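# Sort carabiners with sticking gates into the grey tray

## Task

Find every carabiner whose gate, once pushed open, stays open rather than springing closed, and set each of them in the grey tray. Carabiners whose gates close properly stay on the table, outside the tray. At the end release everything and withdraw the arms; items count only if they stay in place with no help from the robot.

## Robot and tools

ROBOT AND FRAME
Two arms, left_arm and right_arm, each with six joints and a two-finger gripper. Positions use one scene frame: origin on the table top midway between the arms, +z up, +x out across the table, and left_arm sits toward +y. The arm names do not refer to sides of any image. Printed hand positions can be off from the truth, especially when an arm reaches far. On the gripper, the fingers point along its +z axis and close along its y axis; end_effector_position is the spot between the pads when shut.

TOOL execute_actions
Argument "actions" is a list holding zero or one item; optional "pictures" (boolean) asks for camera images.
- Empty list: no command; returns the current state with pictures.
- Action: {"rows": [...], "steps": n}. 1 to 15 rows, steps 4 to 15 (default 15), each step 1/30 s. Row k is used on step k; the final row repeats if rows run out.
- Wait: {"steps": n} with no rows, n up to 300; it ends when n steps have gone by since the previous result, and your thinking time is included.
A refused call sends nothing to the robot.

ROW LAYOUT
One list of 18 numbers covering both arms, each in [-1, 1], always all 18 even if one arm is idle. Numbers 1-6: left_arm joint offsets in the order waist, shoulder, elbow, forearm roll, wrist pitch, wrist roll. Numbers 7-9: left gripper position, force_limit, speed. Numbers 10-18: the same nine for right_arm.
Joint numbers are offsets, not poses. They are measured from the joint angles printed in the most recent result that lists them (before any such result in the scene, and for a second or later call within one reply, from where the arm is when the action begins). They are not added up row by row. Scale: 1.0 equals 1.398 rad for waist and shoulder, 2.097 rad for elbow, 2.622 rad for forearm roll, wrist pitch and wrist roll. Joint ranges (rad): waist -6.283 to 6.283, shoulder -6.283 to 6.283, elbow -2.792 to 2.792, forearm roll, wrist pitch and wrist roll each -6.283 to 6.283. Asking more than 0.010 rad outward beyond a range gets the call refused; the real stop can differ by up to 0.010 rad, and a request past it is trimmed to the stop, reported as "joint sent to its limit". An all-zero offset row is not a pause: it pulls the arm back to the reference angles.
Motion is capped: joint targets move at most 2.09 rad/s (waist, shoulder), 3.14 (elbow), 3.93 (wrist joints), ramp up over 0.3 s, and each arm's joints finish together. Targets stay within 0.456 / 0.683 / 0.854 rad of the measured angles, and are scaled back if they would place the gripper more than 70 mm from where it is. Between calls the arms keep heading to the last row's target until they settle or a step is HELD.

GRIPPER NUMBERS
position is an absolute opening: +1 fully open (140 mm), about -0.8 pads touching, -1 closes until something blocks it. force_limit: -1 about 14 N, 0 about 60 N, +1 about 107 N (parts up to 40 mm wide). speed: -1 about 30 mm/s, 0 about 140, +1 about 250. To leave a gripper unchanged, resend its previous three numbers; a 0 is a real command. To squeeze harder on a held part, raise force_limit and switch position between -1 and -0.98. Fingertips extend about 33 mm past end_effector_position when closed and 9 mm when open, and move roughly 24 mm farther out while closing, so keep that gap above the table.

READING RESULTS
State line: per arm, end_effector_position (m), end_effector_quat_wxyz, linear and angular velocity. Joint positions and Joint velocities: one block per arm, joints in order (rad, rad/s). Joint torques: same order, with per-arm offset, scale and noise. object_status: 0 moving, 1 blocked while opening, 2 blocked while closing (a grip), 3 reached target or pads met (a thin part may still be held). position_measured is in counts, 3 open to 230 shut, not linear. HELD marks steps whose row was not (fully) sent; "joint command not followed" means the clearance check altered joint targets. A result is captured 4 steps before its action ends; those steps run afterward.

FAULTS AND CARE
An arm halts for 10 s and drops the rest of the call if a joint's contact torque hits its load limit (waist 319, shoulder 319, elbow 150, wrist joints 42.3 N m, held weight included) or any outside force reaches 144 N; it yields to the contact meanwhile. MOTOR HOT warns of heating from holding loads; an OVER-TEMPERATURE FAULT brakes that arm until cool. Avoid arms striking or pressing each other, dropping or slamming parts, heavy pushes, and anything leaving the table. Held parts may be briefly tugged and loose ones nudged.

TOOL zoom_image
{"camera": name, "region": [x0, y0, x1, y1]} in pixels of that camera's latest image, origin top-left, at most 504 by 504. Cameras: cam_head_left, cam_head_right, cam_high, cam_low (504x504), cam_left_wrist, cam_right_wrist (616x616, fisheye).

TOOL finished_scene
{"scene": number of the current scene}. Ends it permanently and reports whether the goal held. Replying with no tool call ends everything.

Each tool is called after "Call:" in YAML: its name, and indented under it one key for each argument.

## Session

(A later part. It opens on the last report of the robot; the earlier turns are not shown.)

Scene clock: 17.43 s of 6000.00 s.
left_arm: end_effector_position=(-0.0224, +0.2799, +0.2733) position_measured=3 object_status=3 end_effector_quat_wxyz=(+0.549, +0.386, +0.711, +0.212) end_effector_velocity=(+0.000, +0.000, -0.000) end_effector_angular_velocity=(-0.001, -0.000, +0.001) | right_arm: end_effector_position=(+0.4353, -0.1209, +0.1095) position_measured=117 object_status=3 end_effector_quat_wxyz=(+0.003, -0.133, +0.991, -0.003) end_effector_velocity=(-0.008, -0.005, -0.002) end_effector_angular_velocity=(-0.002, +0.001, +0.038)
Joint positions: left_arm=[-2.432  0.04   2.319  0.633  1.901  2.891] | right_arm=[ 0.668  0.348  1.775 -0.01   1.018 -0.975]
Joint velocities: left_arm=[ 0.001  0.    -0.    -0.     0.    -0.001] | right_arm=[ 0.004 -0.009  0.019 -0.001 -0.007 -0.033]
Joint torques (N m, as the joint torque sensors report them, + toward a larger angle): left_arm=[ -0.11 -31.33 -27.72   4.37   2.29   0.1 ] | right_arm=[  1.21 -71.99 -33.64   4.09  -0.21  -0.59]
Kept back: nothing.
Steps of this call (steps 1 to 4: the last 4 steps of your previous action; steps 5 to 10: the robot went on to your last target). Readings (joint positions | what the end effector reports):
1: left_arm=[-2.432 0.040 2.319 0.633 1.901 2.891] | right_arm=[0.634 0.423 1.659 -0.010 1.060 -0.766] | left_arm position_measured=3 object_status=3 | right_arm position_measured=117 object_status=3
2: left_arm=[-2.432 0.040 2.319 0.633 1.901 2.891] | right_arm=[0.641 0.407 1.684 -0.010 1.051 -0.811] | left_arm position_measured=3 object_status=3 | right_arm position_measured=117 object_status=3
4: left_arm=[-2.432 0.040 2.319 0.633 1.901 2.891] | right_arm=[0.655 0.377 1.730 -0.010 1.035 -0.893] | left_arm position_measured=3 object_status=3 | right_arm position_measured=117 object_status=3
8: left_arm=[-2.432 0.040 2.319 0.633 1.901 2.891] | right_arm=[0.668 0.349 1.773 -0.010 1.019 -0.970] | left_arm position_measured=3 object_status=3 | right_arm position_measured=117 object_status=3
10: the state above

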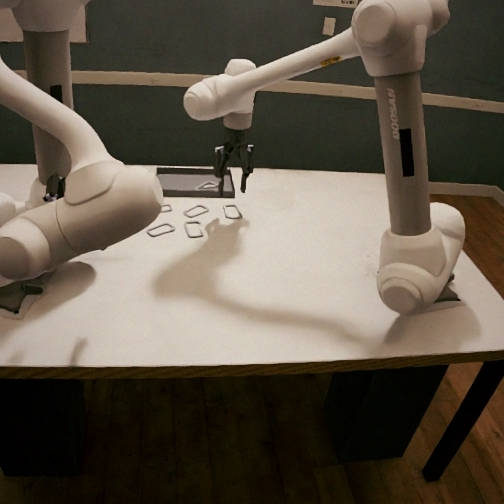

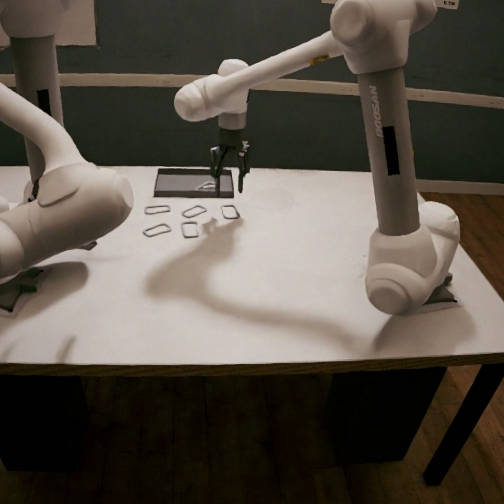

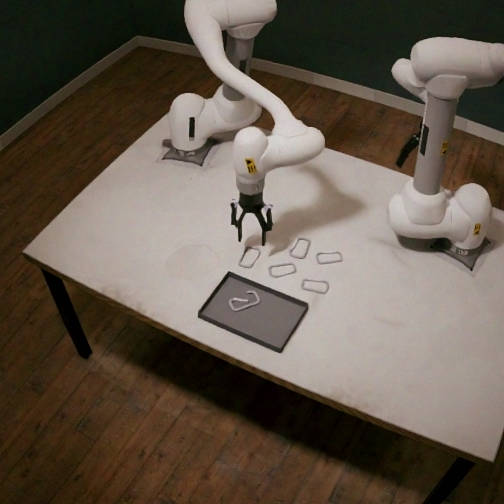

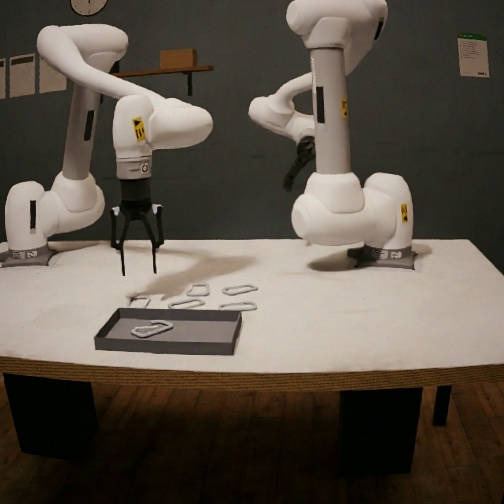

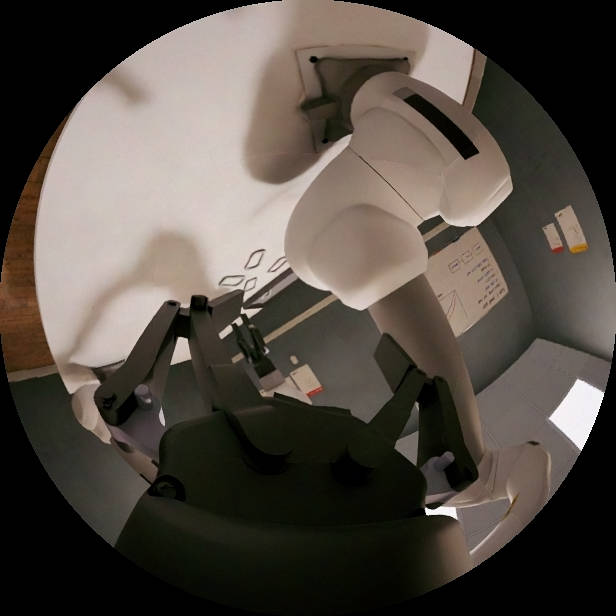

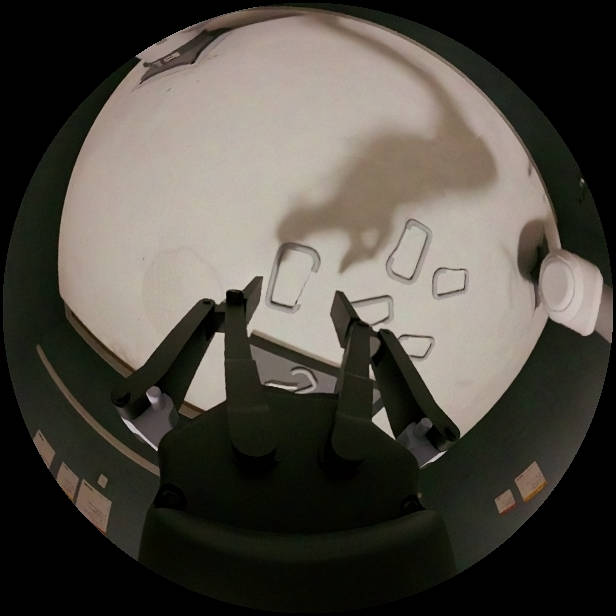

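Call:
execute_actions:
  actions:
    - {"rows":[[0,0,0,0,0,0,1,0,0,-0.0143,0.0502,0.0258,0,-0.0473,0.0248,0.1,-0.2,0]],"steps":15}
  pictures: true

Call:
zoom_image:
  camera: "cam_right_wrist"
  region: [220, 210, 400, 390]

Scene clock: 18.47 s of 6000.00 s.
left_arm: end_effector_position=(-0.0224, +0.2799, +0.2733) position_measured=3 object_status=3 end_effector_quat_wxyz=(+0.549, +0.386, +0.711, +0.212) end_effector_velocity=(+0.000, -0.000, +0.000) end_effector_angular_velocity=(+0.000, +0.000, -0.001) | right_arm: end_effector_position=(+0.4459, -0.1289, +0.0375) position_measured=117 object_status=3 end_effector_quat_wxyz=(+0.003, -0.091, +0.996, -0.003) end_effector_velocity=(+0.001, -0.002, -0.011) end_effector_angular_velocity=(+0.001, -0.000, -0.015)
Joint positions: left_arm=[-2.432  0.04   2.319  0.633  1.901  2.891] | right_arm=[ 0.649  0.417  1.828 -0.01   0.895 -0.91 ]
Joint velocities: left_arm=[ 0.    -0.     0.     0.001 -0.     0.001] | right_arm=[-0.004  0.009  0.01  -0.    -0.02   0.011]
Joint torques (N m, as the joint torque sensors report them, + toward a larger angle): left_arm=[  0.09 -30.96 -27.81   4.38   2.32   0.05] | right_arm=[  4.61 -78.04 -32.37   3.5   -0.1   -0.4 ]
Steps of this call (steps 1 to 20: the robot went on to your last target; steps 21 to 31: the first 11 steps of this action). Readings (joint positions | what the end effector reports):
21: left_arm=[-2.432 0.040 2.319 0.633 1.901 2.891] | right_arm=[0.669 0.347 1.777 -0.010 1.017 -0.977] | left_arm position_measured=3 object_status=3 | right_arm position_measured=117 object_status=3
22: left_arm=[-2.432 0.040 2.319 0.633 1.901 2.891] | right_arm=[0.668 0.350 1.779 -0.010 1.011 -0.974] | left_arm position_measured=3 object_status=3 | right_arm position_measured=117 object_status=3
24: left_arm=[-2.432 0.040 2.319 0.633 1.901 2.891] | right_arm=[0.661 0.378 1.800 -0.010 0.963 -0.948] | left_arm position_measured=3 object_status=3 | right_arm position_measured=117 object_status=3
28: left_arm=[-2.432 0.040 2.319 0.633 1.901 2.891] | right_arm=[0.650 0.415 1.827 -0.010 0.900 -0.913] | left_arm position_measured=3 object_status=3 | right_arm position_measured=117 object_status=3
31: the state above

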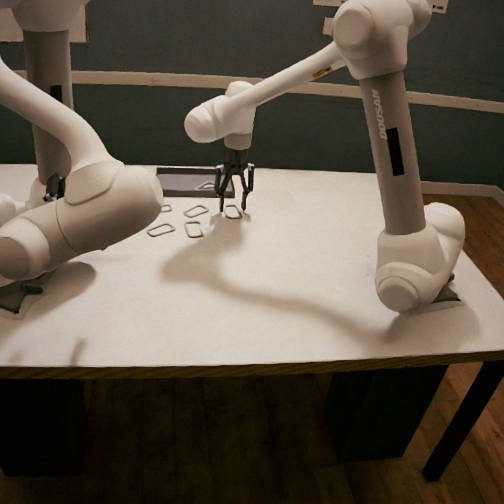

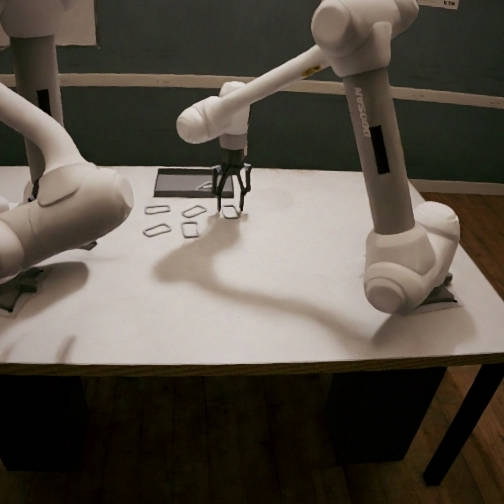

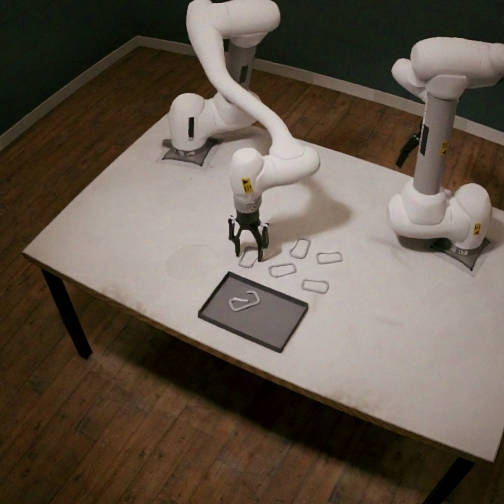

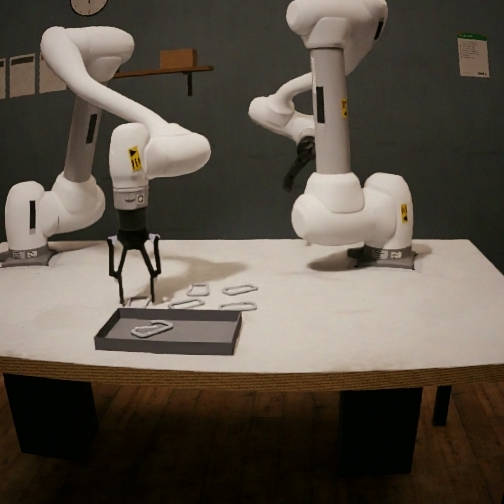

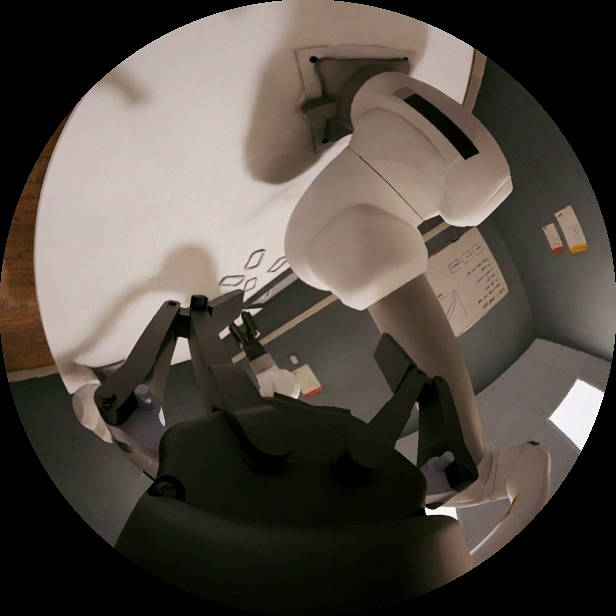

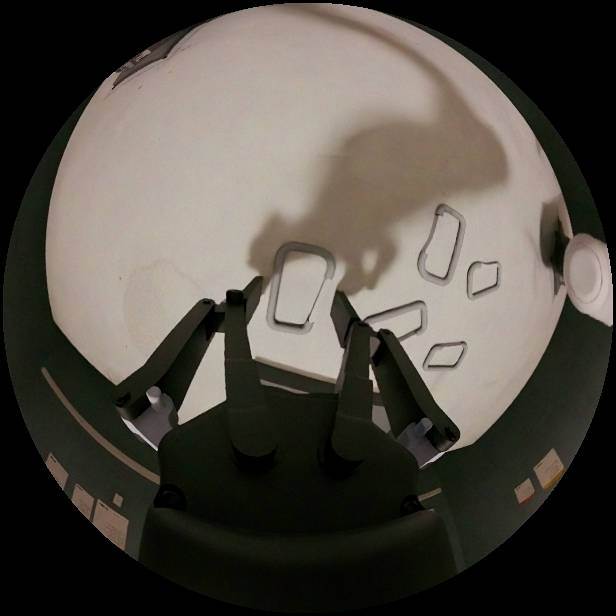

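Region (220, 210, 400, 390) of cam_right_wrist's 616x616 image, scaled by 2.800, with more detail than that image has.

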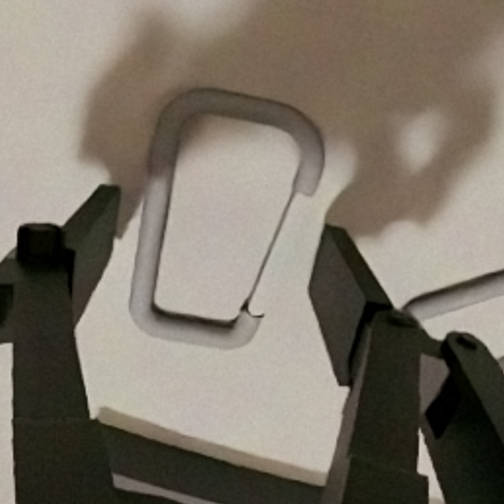

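Call:
execute_actions:
  actions:
    - {"rows":[[0,0,0,0,0,0,1,0,0,0.0036,-0.0067,0.007,0,-0.002,0.002,0.1,-0.6,0],[0,0,0,0,0,0,1,0,0,0.0036,-0.0067,0.007,0,-0.002,0.002,0.1,-0.6,0],[0,0,0,0,0,0,1,0,0,0.0036,-0.0067,0.007,0,-0.002,0.002,0.1,-0.6,0],[0,0,0,0,0,0,1,0,0,0.0036,-0.0067,0.007,0,-0.002,0.002,0.1,-0.6,0],[0,0,0,0,0,0,1,0,0,0.0036,-0.0067,0.007,0,-0.002,0.002,0.1,-0.6,0],[0,0,0,0,0,0,1,0,0,0.0036,-0.0067,0.007,0,-0.002,0.002,-0.45,-0.6,-0.3]],"steps":15}

Call:
execute_actions:
  actions:
    - {"steps":10}
  pictures: true

Call:
zoom_image:
  camera: "cam_right_wrist"
  region: [220, 210, 400, 390]

Scene clock: 19.17 s of 6000.00 s.
left_arm: end_effector_position=(-0.0224, +0.2799, +0.2733) position_measured=3 object_status=3 end_effector_quat_wxyz=(+0.549, +0.386, +0.711, +0.212) end_effector_velocity=(+0.001, -0.000, -0.000) end_effector_angular_velocity=(+0.003, -0.000, +0.001) | right_arm: end_effector_position=(+0.4386, -0.1322, +0.0374) position_measured=142 object_status=0 end_effector_quat_wxyz=(+0.003, -0.091, +0.996, -0.003) end_effector_velocity=(+0.000, +0.001, +0.005) end_effector_angular_velocity=(+0.006, -0.005, +0.001)
Joint positions: left_arm=[-2.432  0.04   2.319  0.633  1.901  2.891] | right_arm=[ 0.654  0.408  1.843 -0.01   0.89  -0.905]
Joint velocities: left_arm=[ 0.002  0.     0.    -0.     0.     0.003] | right_arm=[ 0.001 -0.008 -0.     0.     0.     0.   ]
Joint torques (N m, as the joint torque sensors report them, + toward a larger angle): left_arm=[ -0.07 -31.1  -27.65   4.45   2.23   0.07] | right_arm=[  2.16 -70.78 -29.34   3.76  -0.85  -0.48]
Steps of this call (steps 1 to 4: the last 4 steps of your previous action; steps 5 to 10: the robot went on to your last target; steps 11 to 21: the first 11 steps of this action). Readings (joint positions | what the end effector reports):
11: left_arm=[-2.432 0.040 2.319 0.633 1.901 2.891] | right_arm=[0.648 0.418 1.829 -0.010 0.894 -0.910] | left_arm position_measured=3 object_status=3 | right_arm position_measured=117 object_status=3
12: left_arm=[-2.432 0.040 2.319 0.633 1.901 2.891] | right_arm=[0.649 0.417 1.832 -0.010 0.893 -0.909] | left_arm position_measured=3 object_status=3 | right_arm position_measured=117 object_status=3
14: left_arm=[-2.432 0.040 2.319 0.633 1.901 2.891] | right_arm=[0.652 0.411 1.839 -0.010 0.891 -0.907] | left_arm position_measured=3 object_status=3 | right_arm position_measured=117 object_status=3
18: left_arm=[-2.432 0.040 2.319 0.633 1.901 2.891] | right_arm=[0.653 0.409 1.843 -0.010 0.890 -0.905] | left_arm position_measured=3 object_status=3 | right_arm position_measured=124 object_status=0
21: the state above

Scene clock: 19.50 s of 6000.00 s.
left_arm: end_effector_position=(-0.0224, +0.2799, +0.2733) position_measured=3 object_status=3 end_effector_quat_wxyz=(+0.549, +0.386, +0.711, +0.212) end_effector_velocity=(+0.000, -0.000, +0.000) end_effector_angular_velocity=(+0.001, +0.000, -0.001) | right_arm: end_effector_position=(+0.4387, -0.1321, +0.0380) position_measured=174 object_status=0 end_effector_quat_wxyz=(+0.003, -0.091, +0.996, -0.002) end_effector_velocity=(-0.000, +0.000, +0.001) end_effector_angular_velocity=(+0.001, -0.000, +0.001)
Joint positions: left_arm=[-2.432  0.04   2.319  0.633  1.901  2.891] | right_arm=[ 0.654  0.407  1.843 -0.01   0.89  -0.905]
Joint velocities: left_arm=[-0.    -0.     0.     0.    -0.     0.001] | right_arm=[ 0.    -0.001  0.     0.    -0.    -0.   ]
Joint torques (N m, as the joint torque sensors report them, + toward a larger angle): left_arm=[  0.36 -31.22 -27.84   4.38   2.25   0.  ] | right_arm=[ 15.59 -11.76  -2.36   9.95  -6.74  -0.15]
Kept back: nothing.
Steps of this call (steps 1 to 4: the last 4 steps of your previous action; steps 5 to 10: the robot went on to your last target). Readings (joint positions | what the end effector reports):
1: left_arm=[-2.432 0.040 2.319 0.633 1.901 2.891] | right_arm=[0.654 0.408 1.843 -0.010 0.890 -0.905] | left_arm position_measured=3 object_status=3 | right_arm position_measured=147 object_status=0
2: left_arm=[-2.432 0.040 2.319 0.633 1.901 2.891] | right_arm=[0.654 0.408 1.843 -0.010 0.890 -0.905] | left_arm position_measured=3 object_status=3 | right_arm position_measured=153 object_status=0
4: left_arm=[-2.432 0.040 2.319 0.633 1.901 2.891] | right_arm=[0.654 0.407 1.843 -0.010 0.890 -0.905] | left_arm position_measured=3 object_status=3 | right_arm position_measured=165 object_status=0
8: left_arm=[-2.432 0.040 2.319 0.633 1.901 2.891] | right_arm=[0.654 0.407 1.843 -0.010 0.890 -0.905] | left_arm position_measured=3 object_status=3 | right_arm position_measured=174 object_status=0
10: the state above

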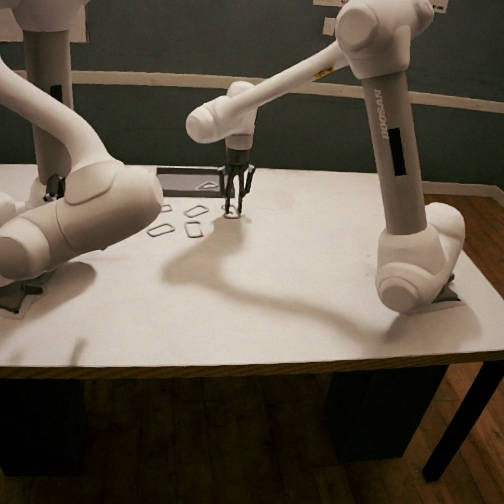

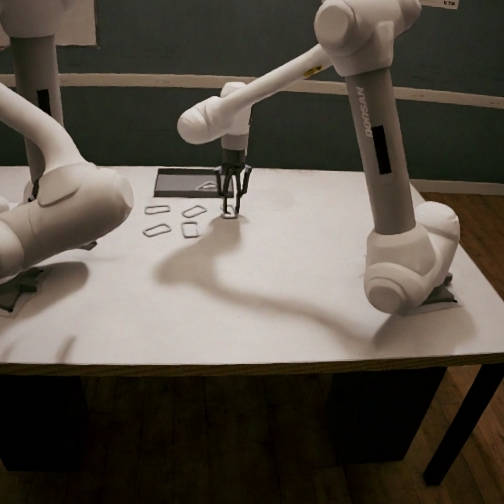

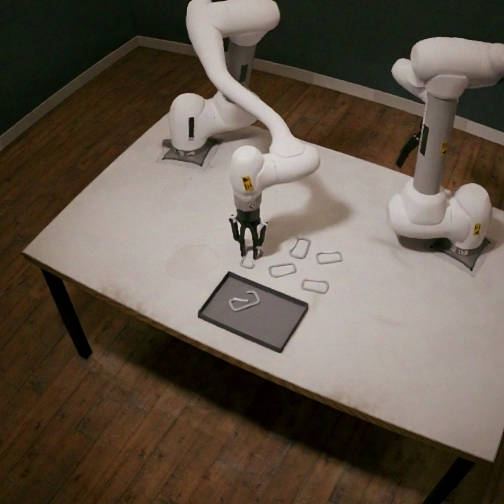

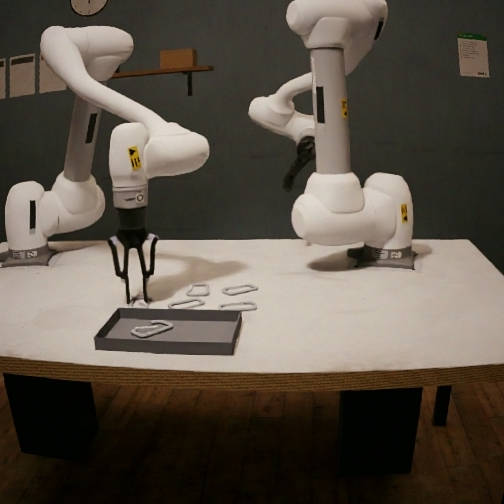

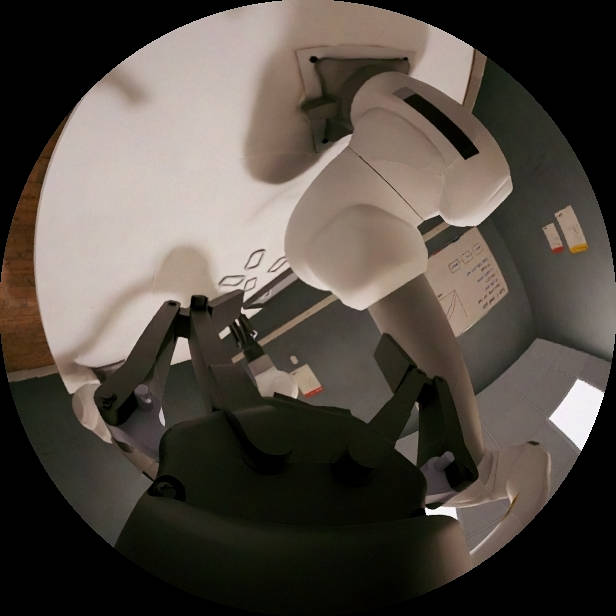

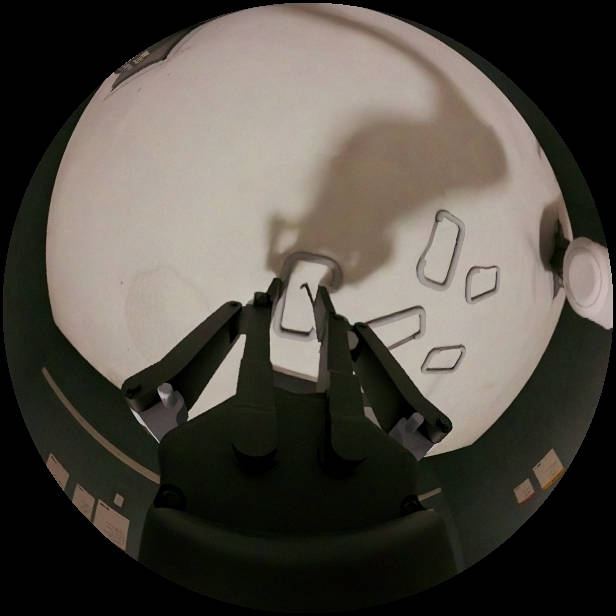

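Region (220, 210, 400, 390) of cam_right_wrist's 616x616 image, scaled by 2.800, with more detail than that image has.

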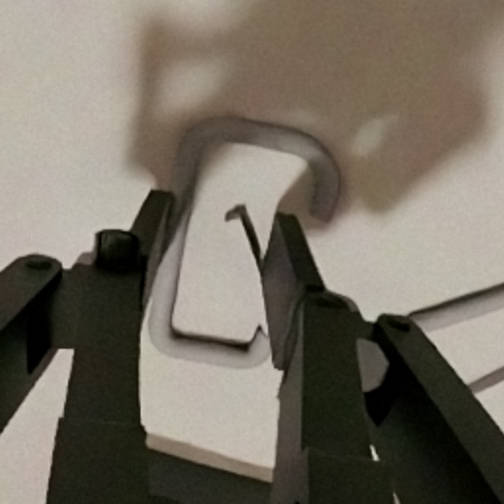

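Call:
execute_actions:
  actions:
    - {"rows":[[0,0,0,0,0,0,1,0,0,0,-0.003,-0.0012,0,0.0025,0,0.1,-0.6,0]],"steps":15}
  pictures: true

Call:
zoom_image:
  camera: "cam_right_wrist"
  region: [220, 190, 500, 390]

Scene clock: 20.03 s of 6000.00 s.
left_arm: end_effector_position=(-0.0224, +0.2799, +0.2733) position_measured=3 object_status=3 end_effector_quat_wxyz=(+0.549, +0.386, +0.711, +0.212) end_effector_velocity=(-0.000, +0.000, -0.000) end_effector_angular_velocity=(+0.000, -0.000, -0.001) | right_arm: end_effector_position=(+0.4385, -0.1320, +0.0417) position_measured=117 object_status=0 end_effector_quat_wxyz=(+0.003, -0.091, +0.996, -0.002) end_effector_velocity=(+0.000, +0.000, +0.001) end_effector_angular_velocity=(+0.000, -0.001, +0.002)
Joint positions: left_arm=[-2.432  0.04   2.319  0.633  1.901  2.891] | right_arm=[ 0.654  0.403  1.84  -0.01   0.897 -0.905]
Joint velocities: left_arm=[-0.002  0.001  0.    -0.    -0.    -0.   ] | right_arm=[ 0.    -0.001 -0.    -0.001  0.001 -0.   ]
Joint torques (N m, as the joint torque sensors report them, + toward a larger angle): left_arm=[ -0.67 -31.16 -27.65   4.34   2.3    0.07] | right_arm=[  2.95 -76.09 -30.92   3.3   -0.35  -0.48]
Steps of this call (steps 1 to 5: the robot went on to your last target; steps 6 to 16: the first 11 steps of this action). Readings (joint positions | what the end effector reports):
6: left_arm=[-2.432 0.040 2.319 0.633 1.901 2.891] | right_arm=[0.654 0.408 1.843 -0.010 0.890 -0.905] | left_arm position_measured=3 object_status=3 | right_arm position_measured=174 object_status=0
7: left_arm=[-2.432 0.040 2.319 0.633 1.901 2.891] | right_arm=[0.654 0.407 1.843 -0.009 0.891 -0.905] | left_arm position_measured=3 object_status=3 | right_arm position_measured=174 object_status=0
9: left_arm=[-2.432 0.040 2.319 0.633 1.901 2.891] | right_arm=[0.654 0.406 1.842 -0.009 0.895 -0.905] | left_arm position_measured=3 object_status=3 | right_arm position_measured=156 object_status=0
13: left_arm=[-2.432 0.040 2.319 0.633 1.901 2.891] | right_arm=[0.654 0.404 1.841 -0.010 0.896 -0.905] | left_arm position_measured=3 object_status=3 | right_arm position_measured=126 object_status=0
16: the state above

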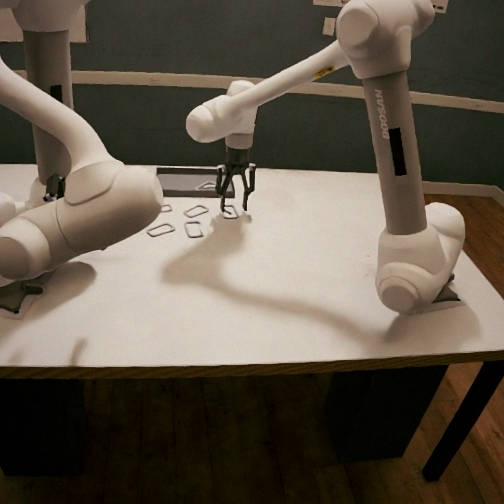

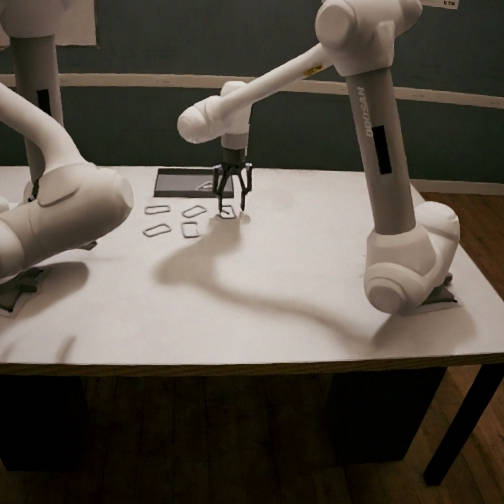

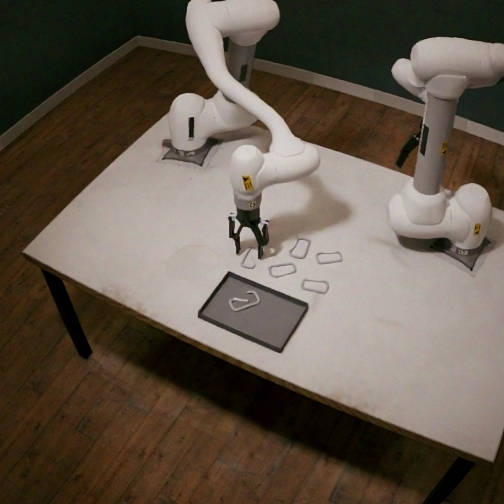

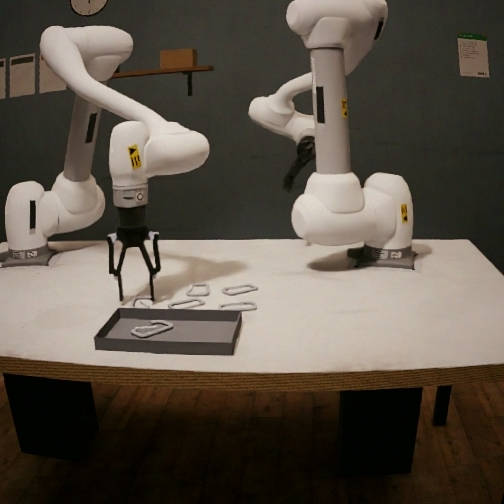

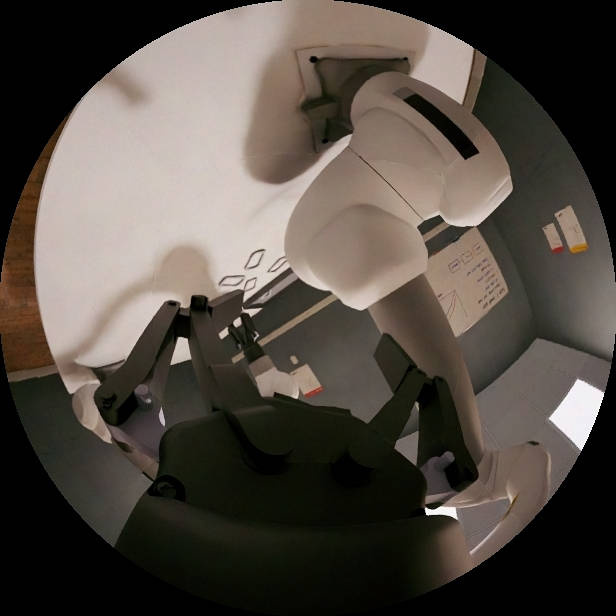

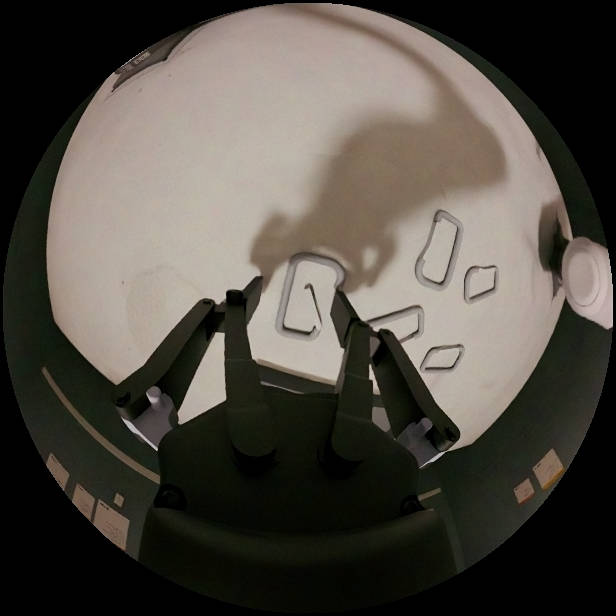

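Region (220, 190, 500, 390) of cam_right_wrist's 616x616 image, scaled by 1.800, with more detail than that image has; it fills the top 360 rows of this view, and the rest is white.

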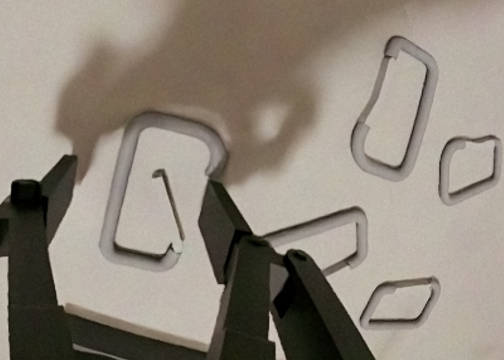

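Call:
execute_actions:
  actions:
    - {"steps":30}
  pictures: true

Call:
zoom_image:
  camera: "cam_right_wrist"
  region: [220, 210, 400, 390]

Scene clock: 21.03 s of 6000.00 s.
left_arm: end_effector_position=(-0.0224, +0.2799, +0.2733) position_measured=3 object_status=3 end_effector_quat_wxyz=(+0.549, +0.386, +0.711, +0.212) end_effector_velocity=(-0.000, -0.000, -0.000) end_effector_angular_velocity=(+0.000, -0.001, +0.000) | right_arm: end_effector_position=(+0.4387, -0.1320, +0.0419) position_measured=117 object_status=3 end_effector_quat_wxyz=(+0.003, -0.091, +0.996, -0.002) end_effector_velocity=(+0.000, +0.000, +0.001) end_effector_angular_velocity=(+0.002, -0.001, -0.001)
Joint positions: left_arm=[-2.432  0.04   2.319  0.633  1.901  2.891] | right_arm=[ 0.654  0.403  1.84  -0.01   0.897 -0.905]
Joint velocities: left_arm=[ 0.     0.001  0.    -0.    -0.    -0.   ] | right_arm=[-0.    -0.002 -0.     0.001  0.     0.   ]
Joint torques (N m, as the joint torque sensors report them, + toward a larger angle): left_arm=[ -0.37 -31.44 -27.68   4.36   2.31   0.02] | right_arm=[  2.11 -75.03 -30.49   3.5   -0.06  -0.31]
Kept back: nothing.
Steps of this call (steps 1 to 4: the last 4 steps of your previous action; steps 5 to 15: the robot went on to your last target; steps 16 to 30: nothing new was sent). Readings (joint positions | what the end effector reports):
1: left_arm=[-2.432 0.040 2.319 0.633 1.901 2.891] | right_arm=[0.654 0.403 1.840 -0.010 0.897 -0.905] | left_arm position_measured=3 object_status=3 | right_arm position_measured=117 object_status=0
2: left_arm=[-2.432 0.040 2.319 0.633 1.901 2.891] | right_arm=[0.654 0.403 1.840 -0.010 0.897 -0.905] | left_arm position_measured=3 object_status=3 | right_arm position_measured=117 object_status=0
4: left_arm=[-2.432 0.040 2.319 0.633 1.901 2.891] | right_arm=[0.654 0.403 1.840 -0.010 0.897 -0.905] | left_arm position_measured=3 object_status=3 | right_arm position_measured=117 object_status=3
8: left_arm=[-2.432 0.040 2.319 0.633 1.901 2.891] | right_arm=[0.654 0.403 1.840 -0.010 0.897 -0.905] | left_arm position_measured=3 object_status=3 | right_arm position_measured=117 object_status=3
30: the state above
All arms were judged still, so your last target was given up. Only a new action makes them travel on or press farther. Fingers that are still opening or closing keep moving.

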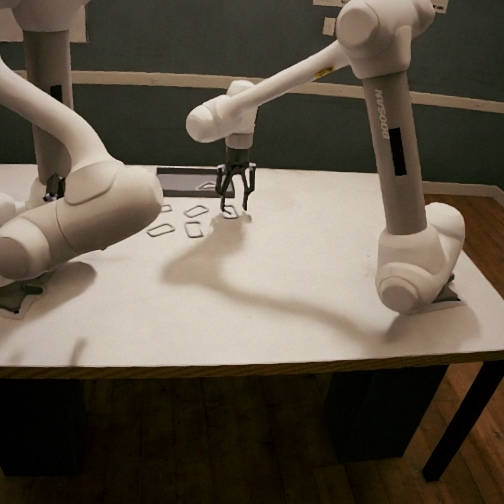

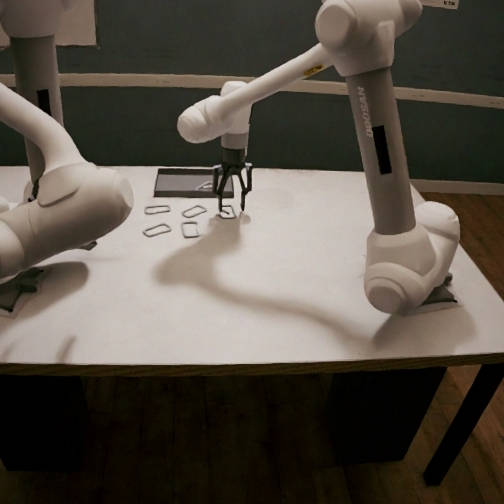

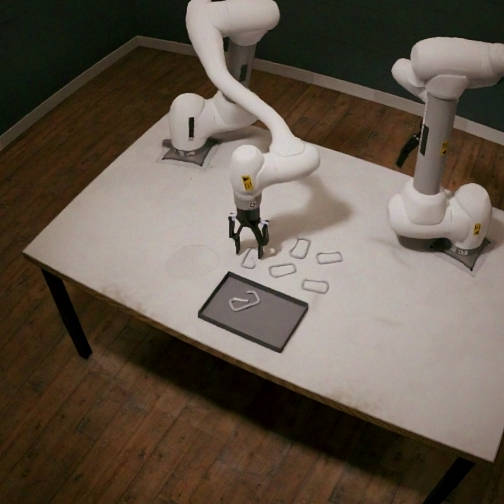

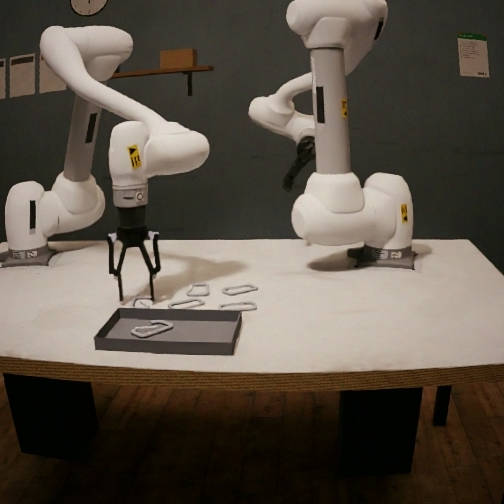

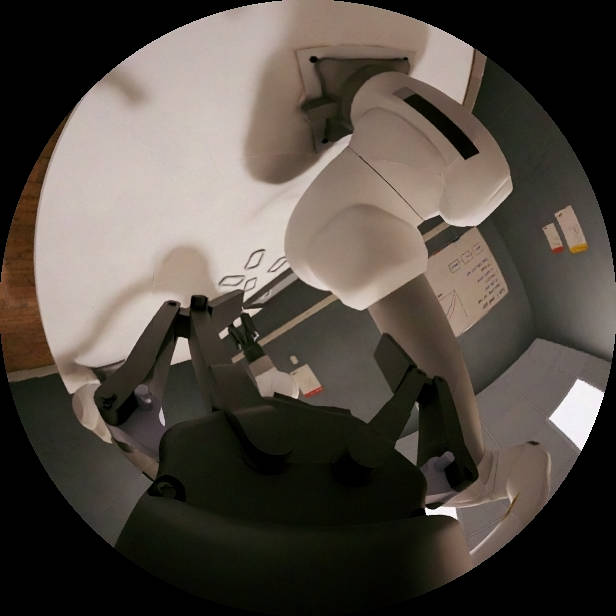

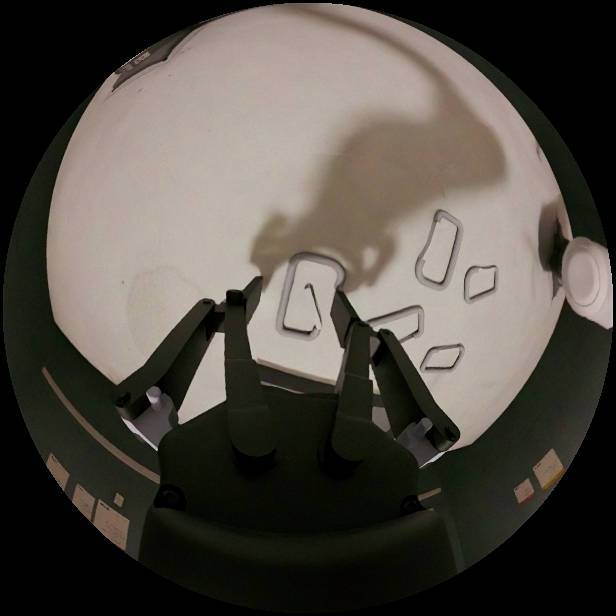

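Region (220, 210, 400, 390) of cam_right_wrist's 616x616 image, scaled by 2.800, with more detail than that image has.

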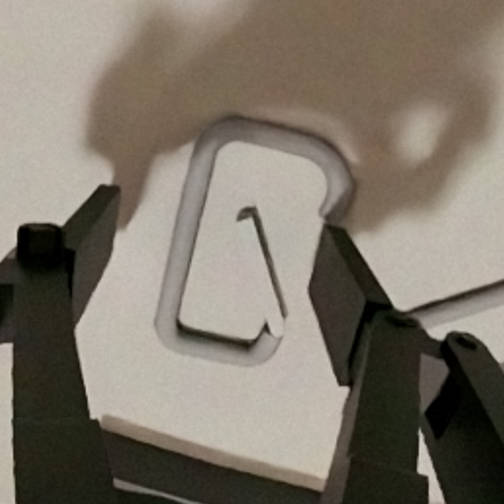

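Call:
execute_actions:
  actions:
    - {"rows":[[0,0,0,0,0,0,1,0,0,0,0,0,0,0,0,-0.62,-0.2,0]],"steps":15}

Call:
execute_actions:
  actions:
    - {"rows":[[0,0,0,0,0,0,1,0,0,0,-0.002,-0.001,0,0.002,0,-0.62,-0.2,0],[0,0,0,0,0,0,1,0,0,0,-0.004,-0.002,0,0.004,0,-0.62,-0.2,0],[0,0,0,0,0,0,1,0,0,0,-0.0398,-0.0204,0,0.038,0,-0.62,-0.2,0]],"steps":15}
  pictures: true

Scene clock: 21.70 s of 6000.00 s.
left_arm: end_effector_position=(-0.0224, +0.2799, +0.2733) position_measured=3 object_status=3 end_effector_quat_wxyz=(+0.549, +0.386, +0.711, +0.212) end_effector_velocity=(+0.000, +0.000, +0.000) end_effector_angular_velocity=(+0.001, +0.001, -0.001) | right_arm: end_effector_position=(+0.4387, -0.1320, +0.0420) position_measured=188 object_status=0 end_effector_quat_wxyz=(+0.003, -0.091, +0.996, -0.002) end_effector_velocity=(+0.001, +0.001, +0.001) end_effector_angular_velocity=(+0.002, -0.002, -0.000)
Joint positions: left_arm=[-2.432  0.04   2.319  0.633  1.901  2.891] | right_arm=[ 0.654  0.403  1.84  -0.01   0.897 -0.905]
Joint velocities: left_arm=[-0.    -0.002 -0.     0.     0.     0.002] | right_arm=[-0.    -0.    -0.002  0.    -0.    -0.   ]
Joint torques (N m, as the joint torque sensors report them, + toward a larger angle): left_arm=[ -0.74 -31.67 -27.87   4.44   2.27   0.  ] | right_arm=[  1.54 -67.21 -26.42   3.12   0.55  -0.32]
Steps of this call (steps 1 to 9: nothing new was sent; steps 10 to 20: the first 11 steps of this action). Readings (joint positions | what the end effector reports):
10: left_arm=[-2.432 0.040 2.319 0.633 1.901 2.891] | right_arm=[0.654 0.403 1.840 -0.010 0.897 -0.905] | left_arm position_measured=3 object_status=3 | right_arm position_measured=117 object_status=0
11: left_arm=[-2.432 0.040 2.319 0.633 1.901 2.891] | right_arm=[0.654 0.403 1.840 -0.010 0.897 -0.905] | left_arm position_measured=3 object_status=3 | right_arm position_measured=119 object_status=0
13: left_arm=[-2.432 0.040 2.319 0.633 1.901 2.891] | right_arm=[0.654 0.403 1.840 -0.010 0.897 -0.905] | left_arm position_measured=3 object_status=3 | right_arm position_measured=134 object_status=0
17: left_arm=[-2.432 0.040 2.319 0.633 1.901 2.891] | right_arm=[0.654 0.403 1.840 -0.010 0.897 -0.905] | left_arm position_measured=3 object_status=3 | right_arm position_measured=165 object_status=0
20: the state above

Scene clock: 22.20 s of 6000.00 s.
left_arm: end_effector_position=(-0.0224, +0.2799, +0.2733) position_measured=3 object_status=3 end_effector_quat_wxyz=(+0.549, +0.386, +0.711, +0.212) end_effector_velocity=(+0.000, +0.000, -0.000) end_effector_angular_velocity=(-0.000, -0.000, +0.001) | right_arm: end_effector_position=(+0.4387, -0.1324, +0.0979) position_measured=208 object_status=3 end_effector_quat_wxyz=(+0.003, -0.091, +0.996, -0.003) end_effector_velocity=(-0.001, -0.001, +0.018) end_effector_angular_velocity=(-0.003, +0.005, -0.002)
Joint positions: left_arm=[-2.432  0.04   2.319  0.633  1.901  2.891] | right_arm=[ 0.654  0.349  1.799 -0.01   0.994 -0.905]
Joint velocities: left_arm=[ 0.001  0.001  0.    -0.001 -0.    -0.001] | right_arm=[-0.    -0.015 -0.015  0.002  0.036  0.   ]
Joint torques (N m, as the joint torque sensors report them, + toward a larger angle): left_arm=[ -0.58 -31.16 -27.71   4.36   2.37   0.01] | right_arm=[  2.92 -70.06 -31.82   3.69  -0.1   -0.33]
Steps of this call (steps 1 to 4: the last 4 steps of your previous action; steps 5 to 15: the first 11 steps of this action, its rows measured from where the robot was after step 4). Readings (joint positions | what the end effector reports):
4: left_arm=[-2.432 0.040 2.319 0.633 1.901 2.891] | right_arm=[0.654 0.403 1.840 -0.010 0.897 -0.905] | left_arm position_measured=3 object_status=3 | right_arm position_measured=208 object_status=0
5: left_arm=[-2.432 0.040 2.319 0.633 1.901 2.891] | right_arm=[0.654 0.403 1.840 -0.010 0.897 -0.905] | left_arm position_measured=3 object_status=3 | right_arm position_measured=208 object_status=0
6: left_arm=[-2.432 0.040 2.319 0.633 1.901 2.891] | right_arm=[0.654 0.402 1.840 -0.010 0.898 -0.905] | left_arm position_measured=3 object_status=3 | right_arm position_measured=208 object_status=0
8: left_arm=[-2.432 0.040 2.319 0.633 1.901 2.891] | right_arm=[0.654 0.396 1.835 -0.010 0.910 -0.905] | left_arm position_measured=3 object_status=3 | right_arm position_measured=208 object_status=3
12: left_arm=[-2.432 0.040 2.319 0.633 1.901 2.891] | right_arm=[0.654 0.354 1.803 -0.010 0.984 -0.905] | left_arm position_measured=3 object_status=3 | right_arm position_measured=208 object_status=3
15: the state above

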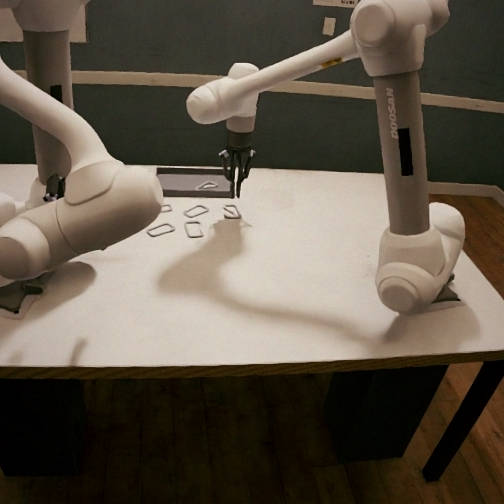

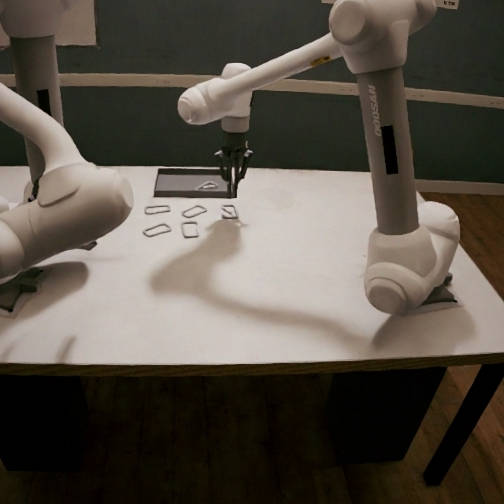

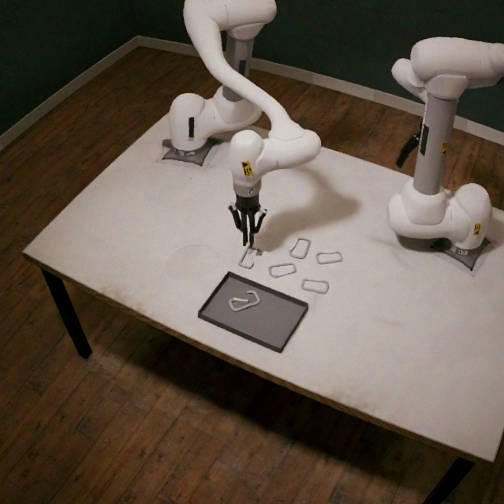

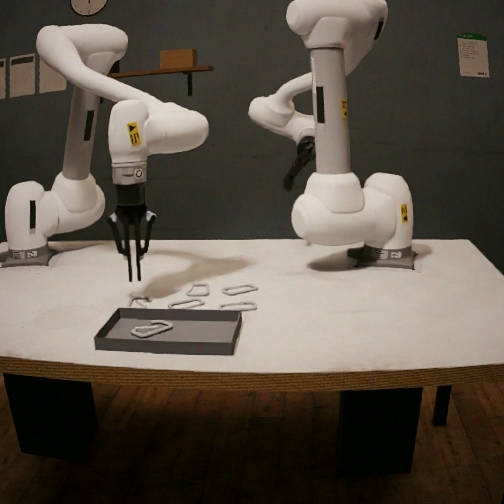

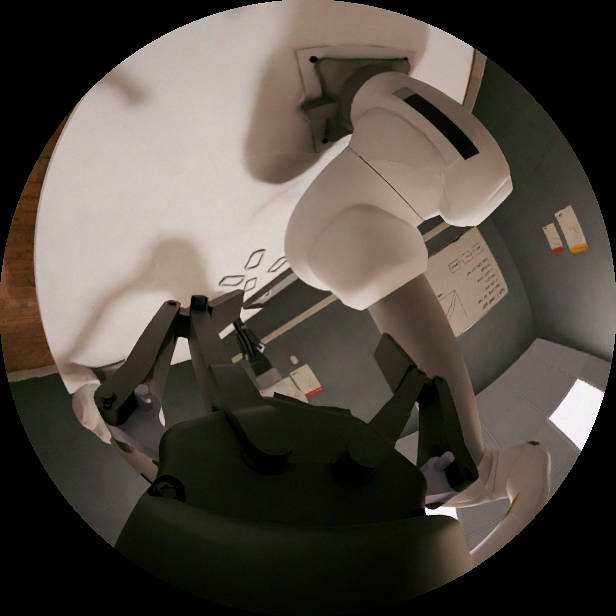

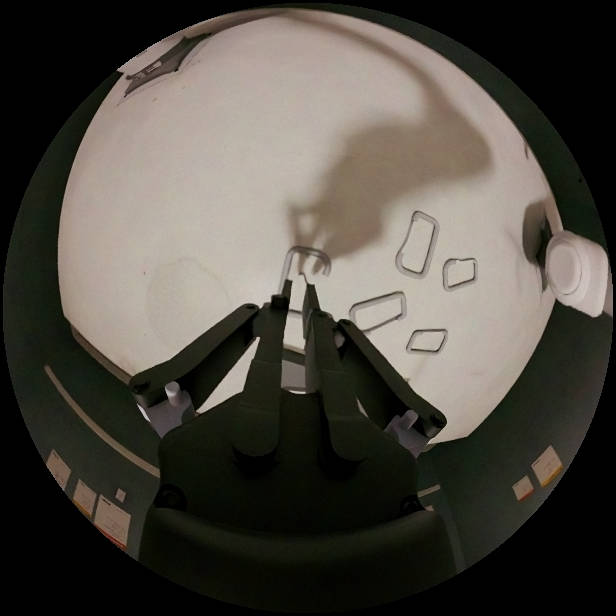

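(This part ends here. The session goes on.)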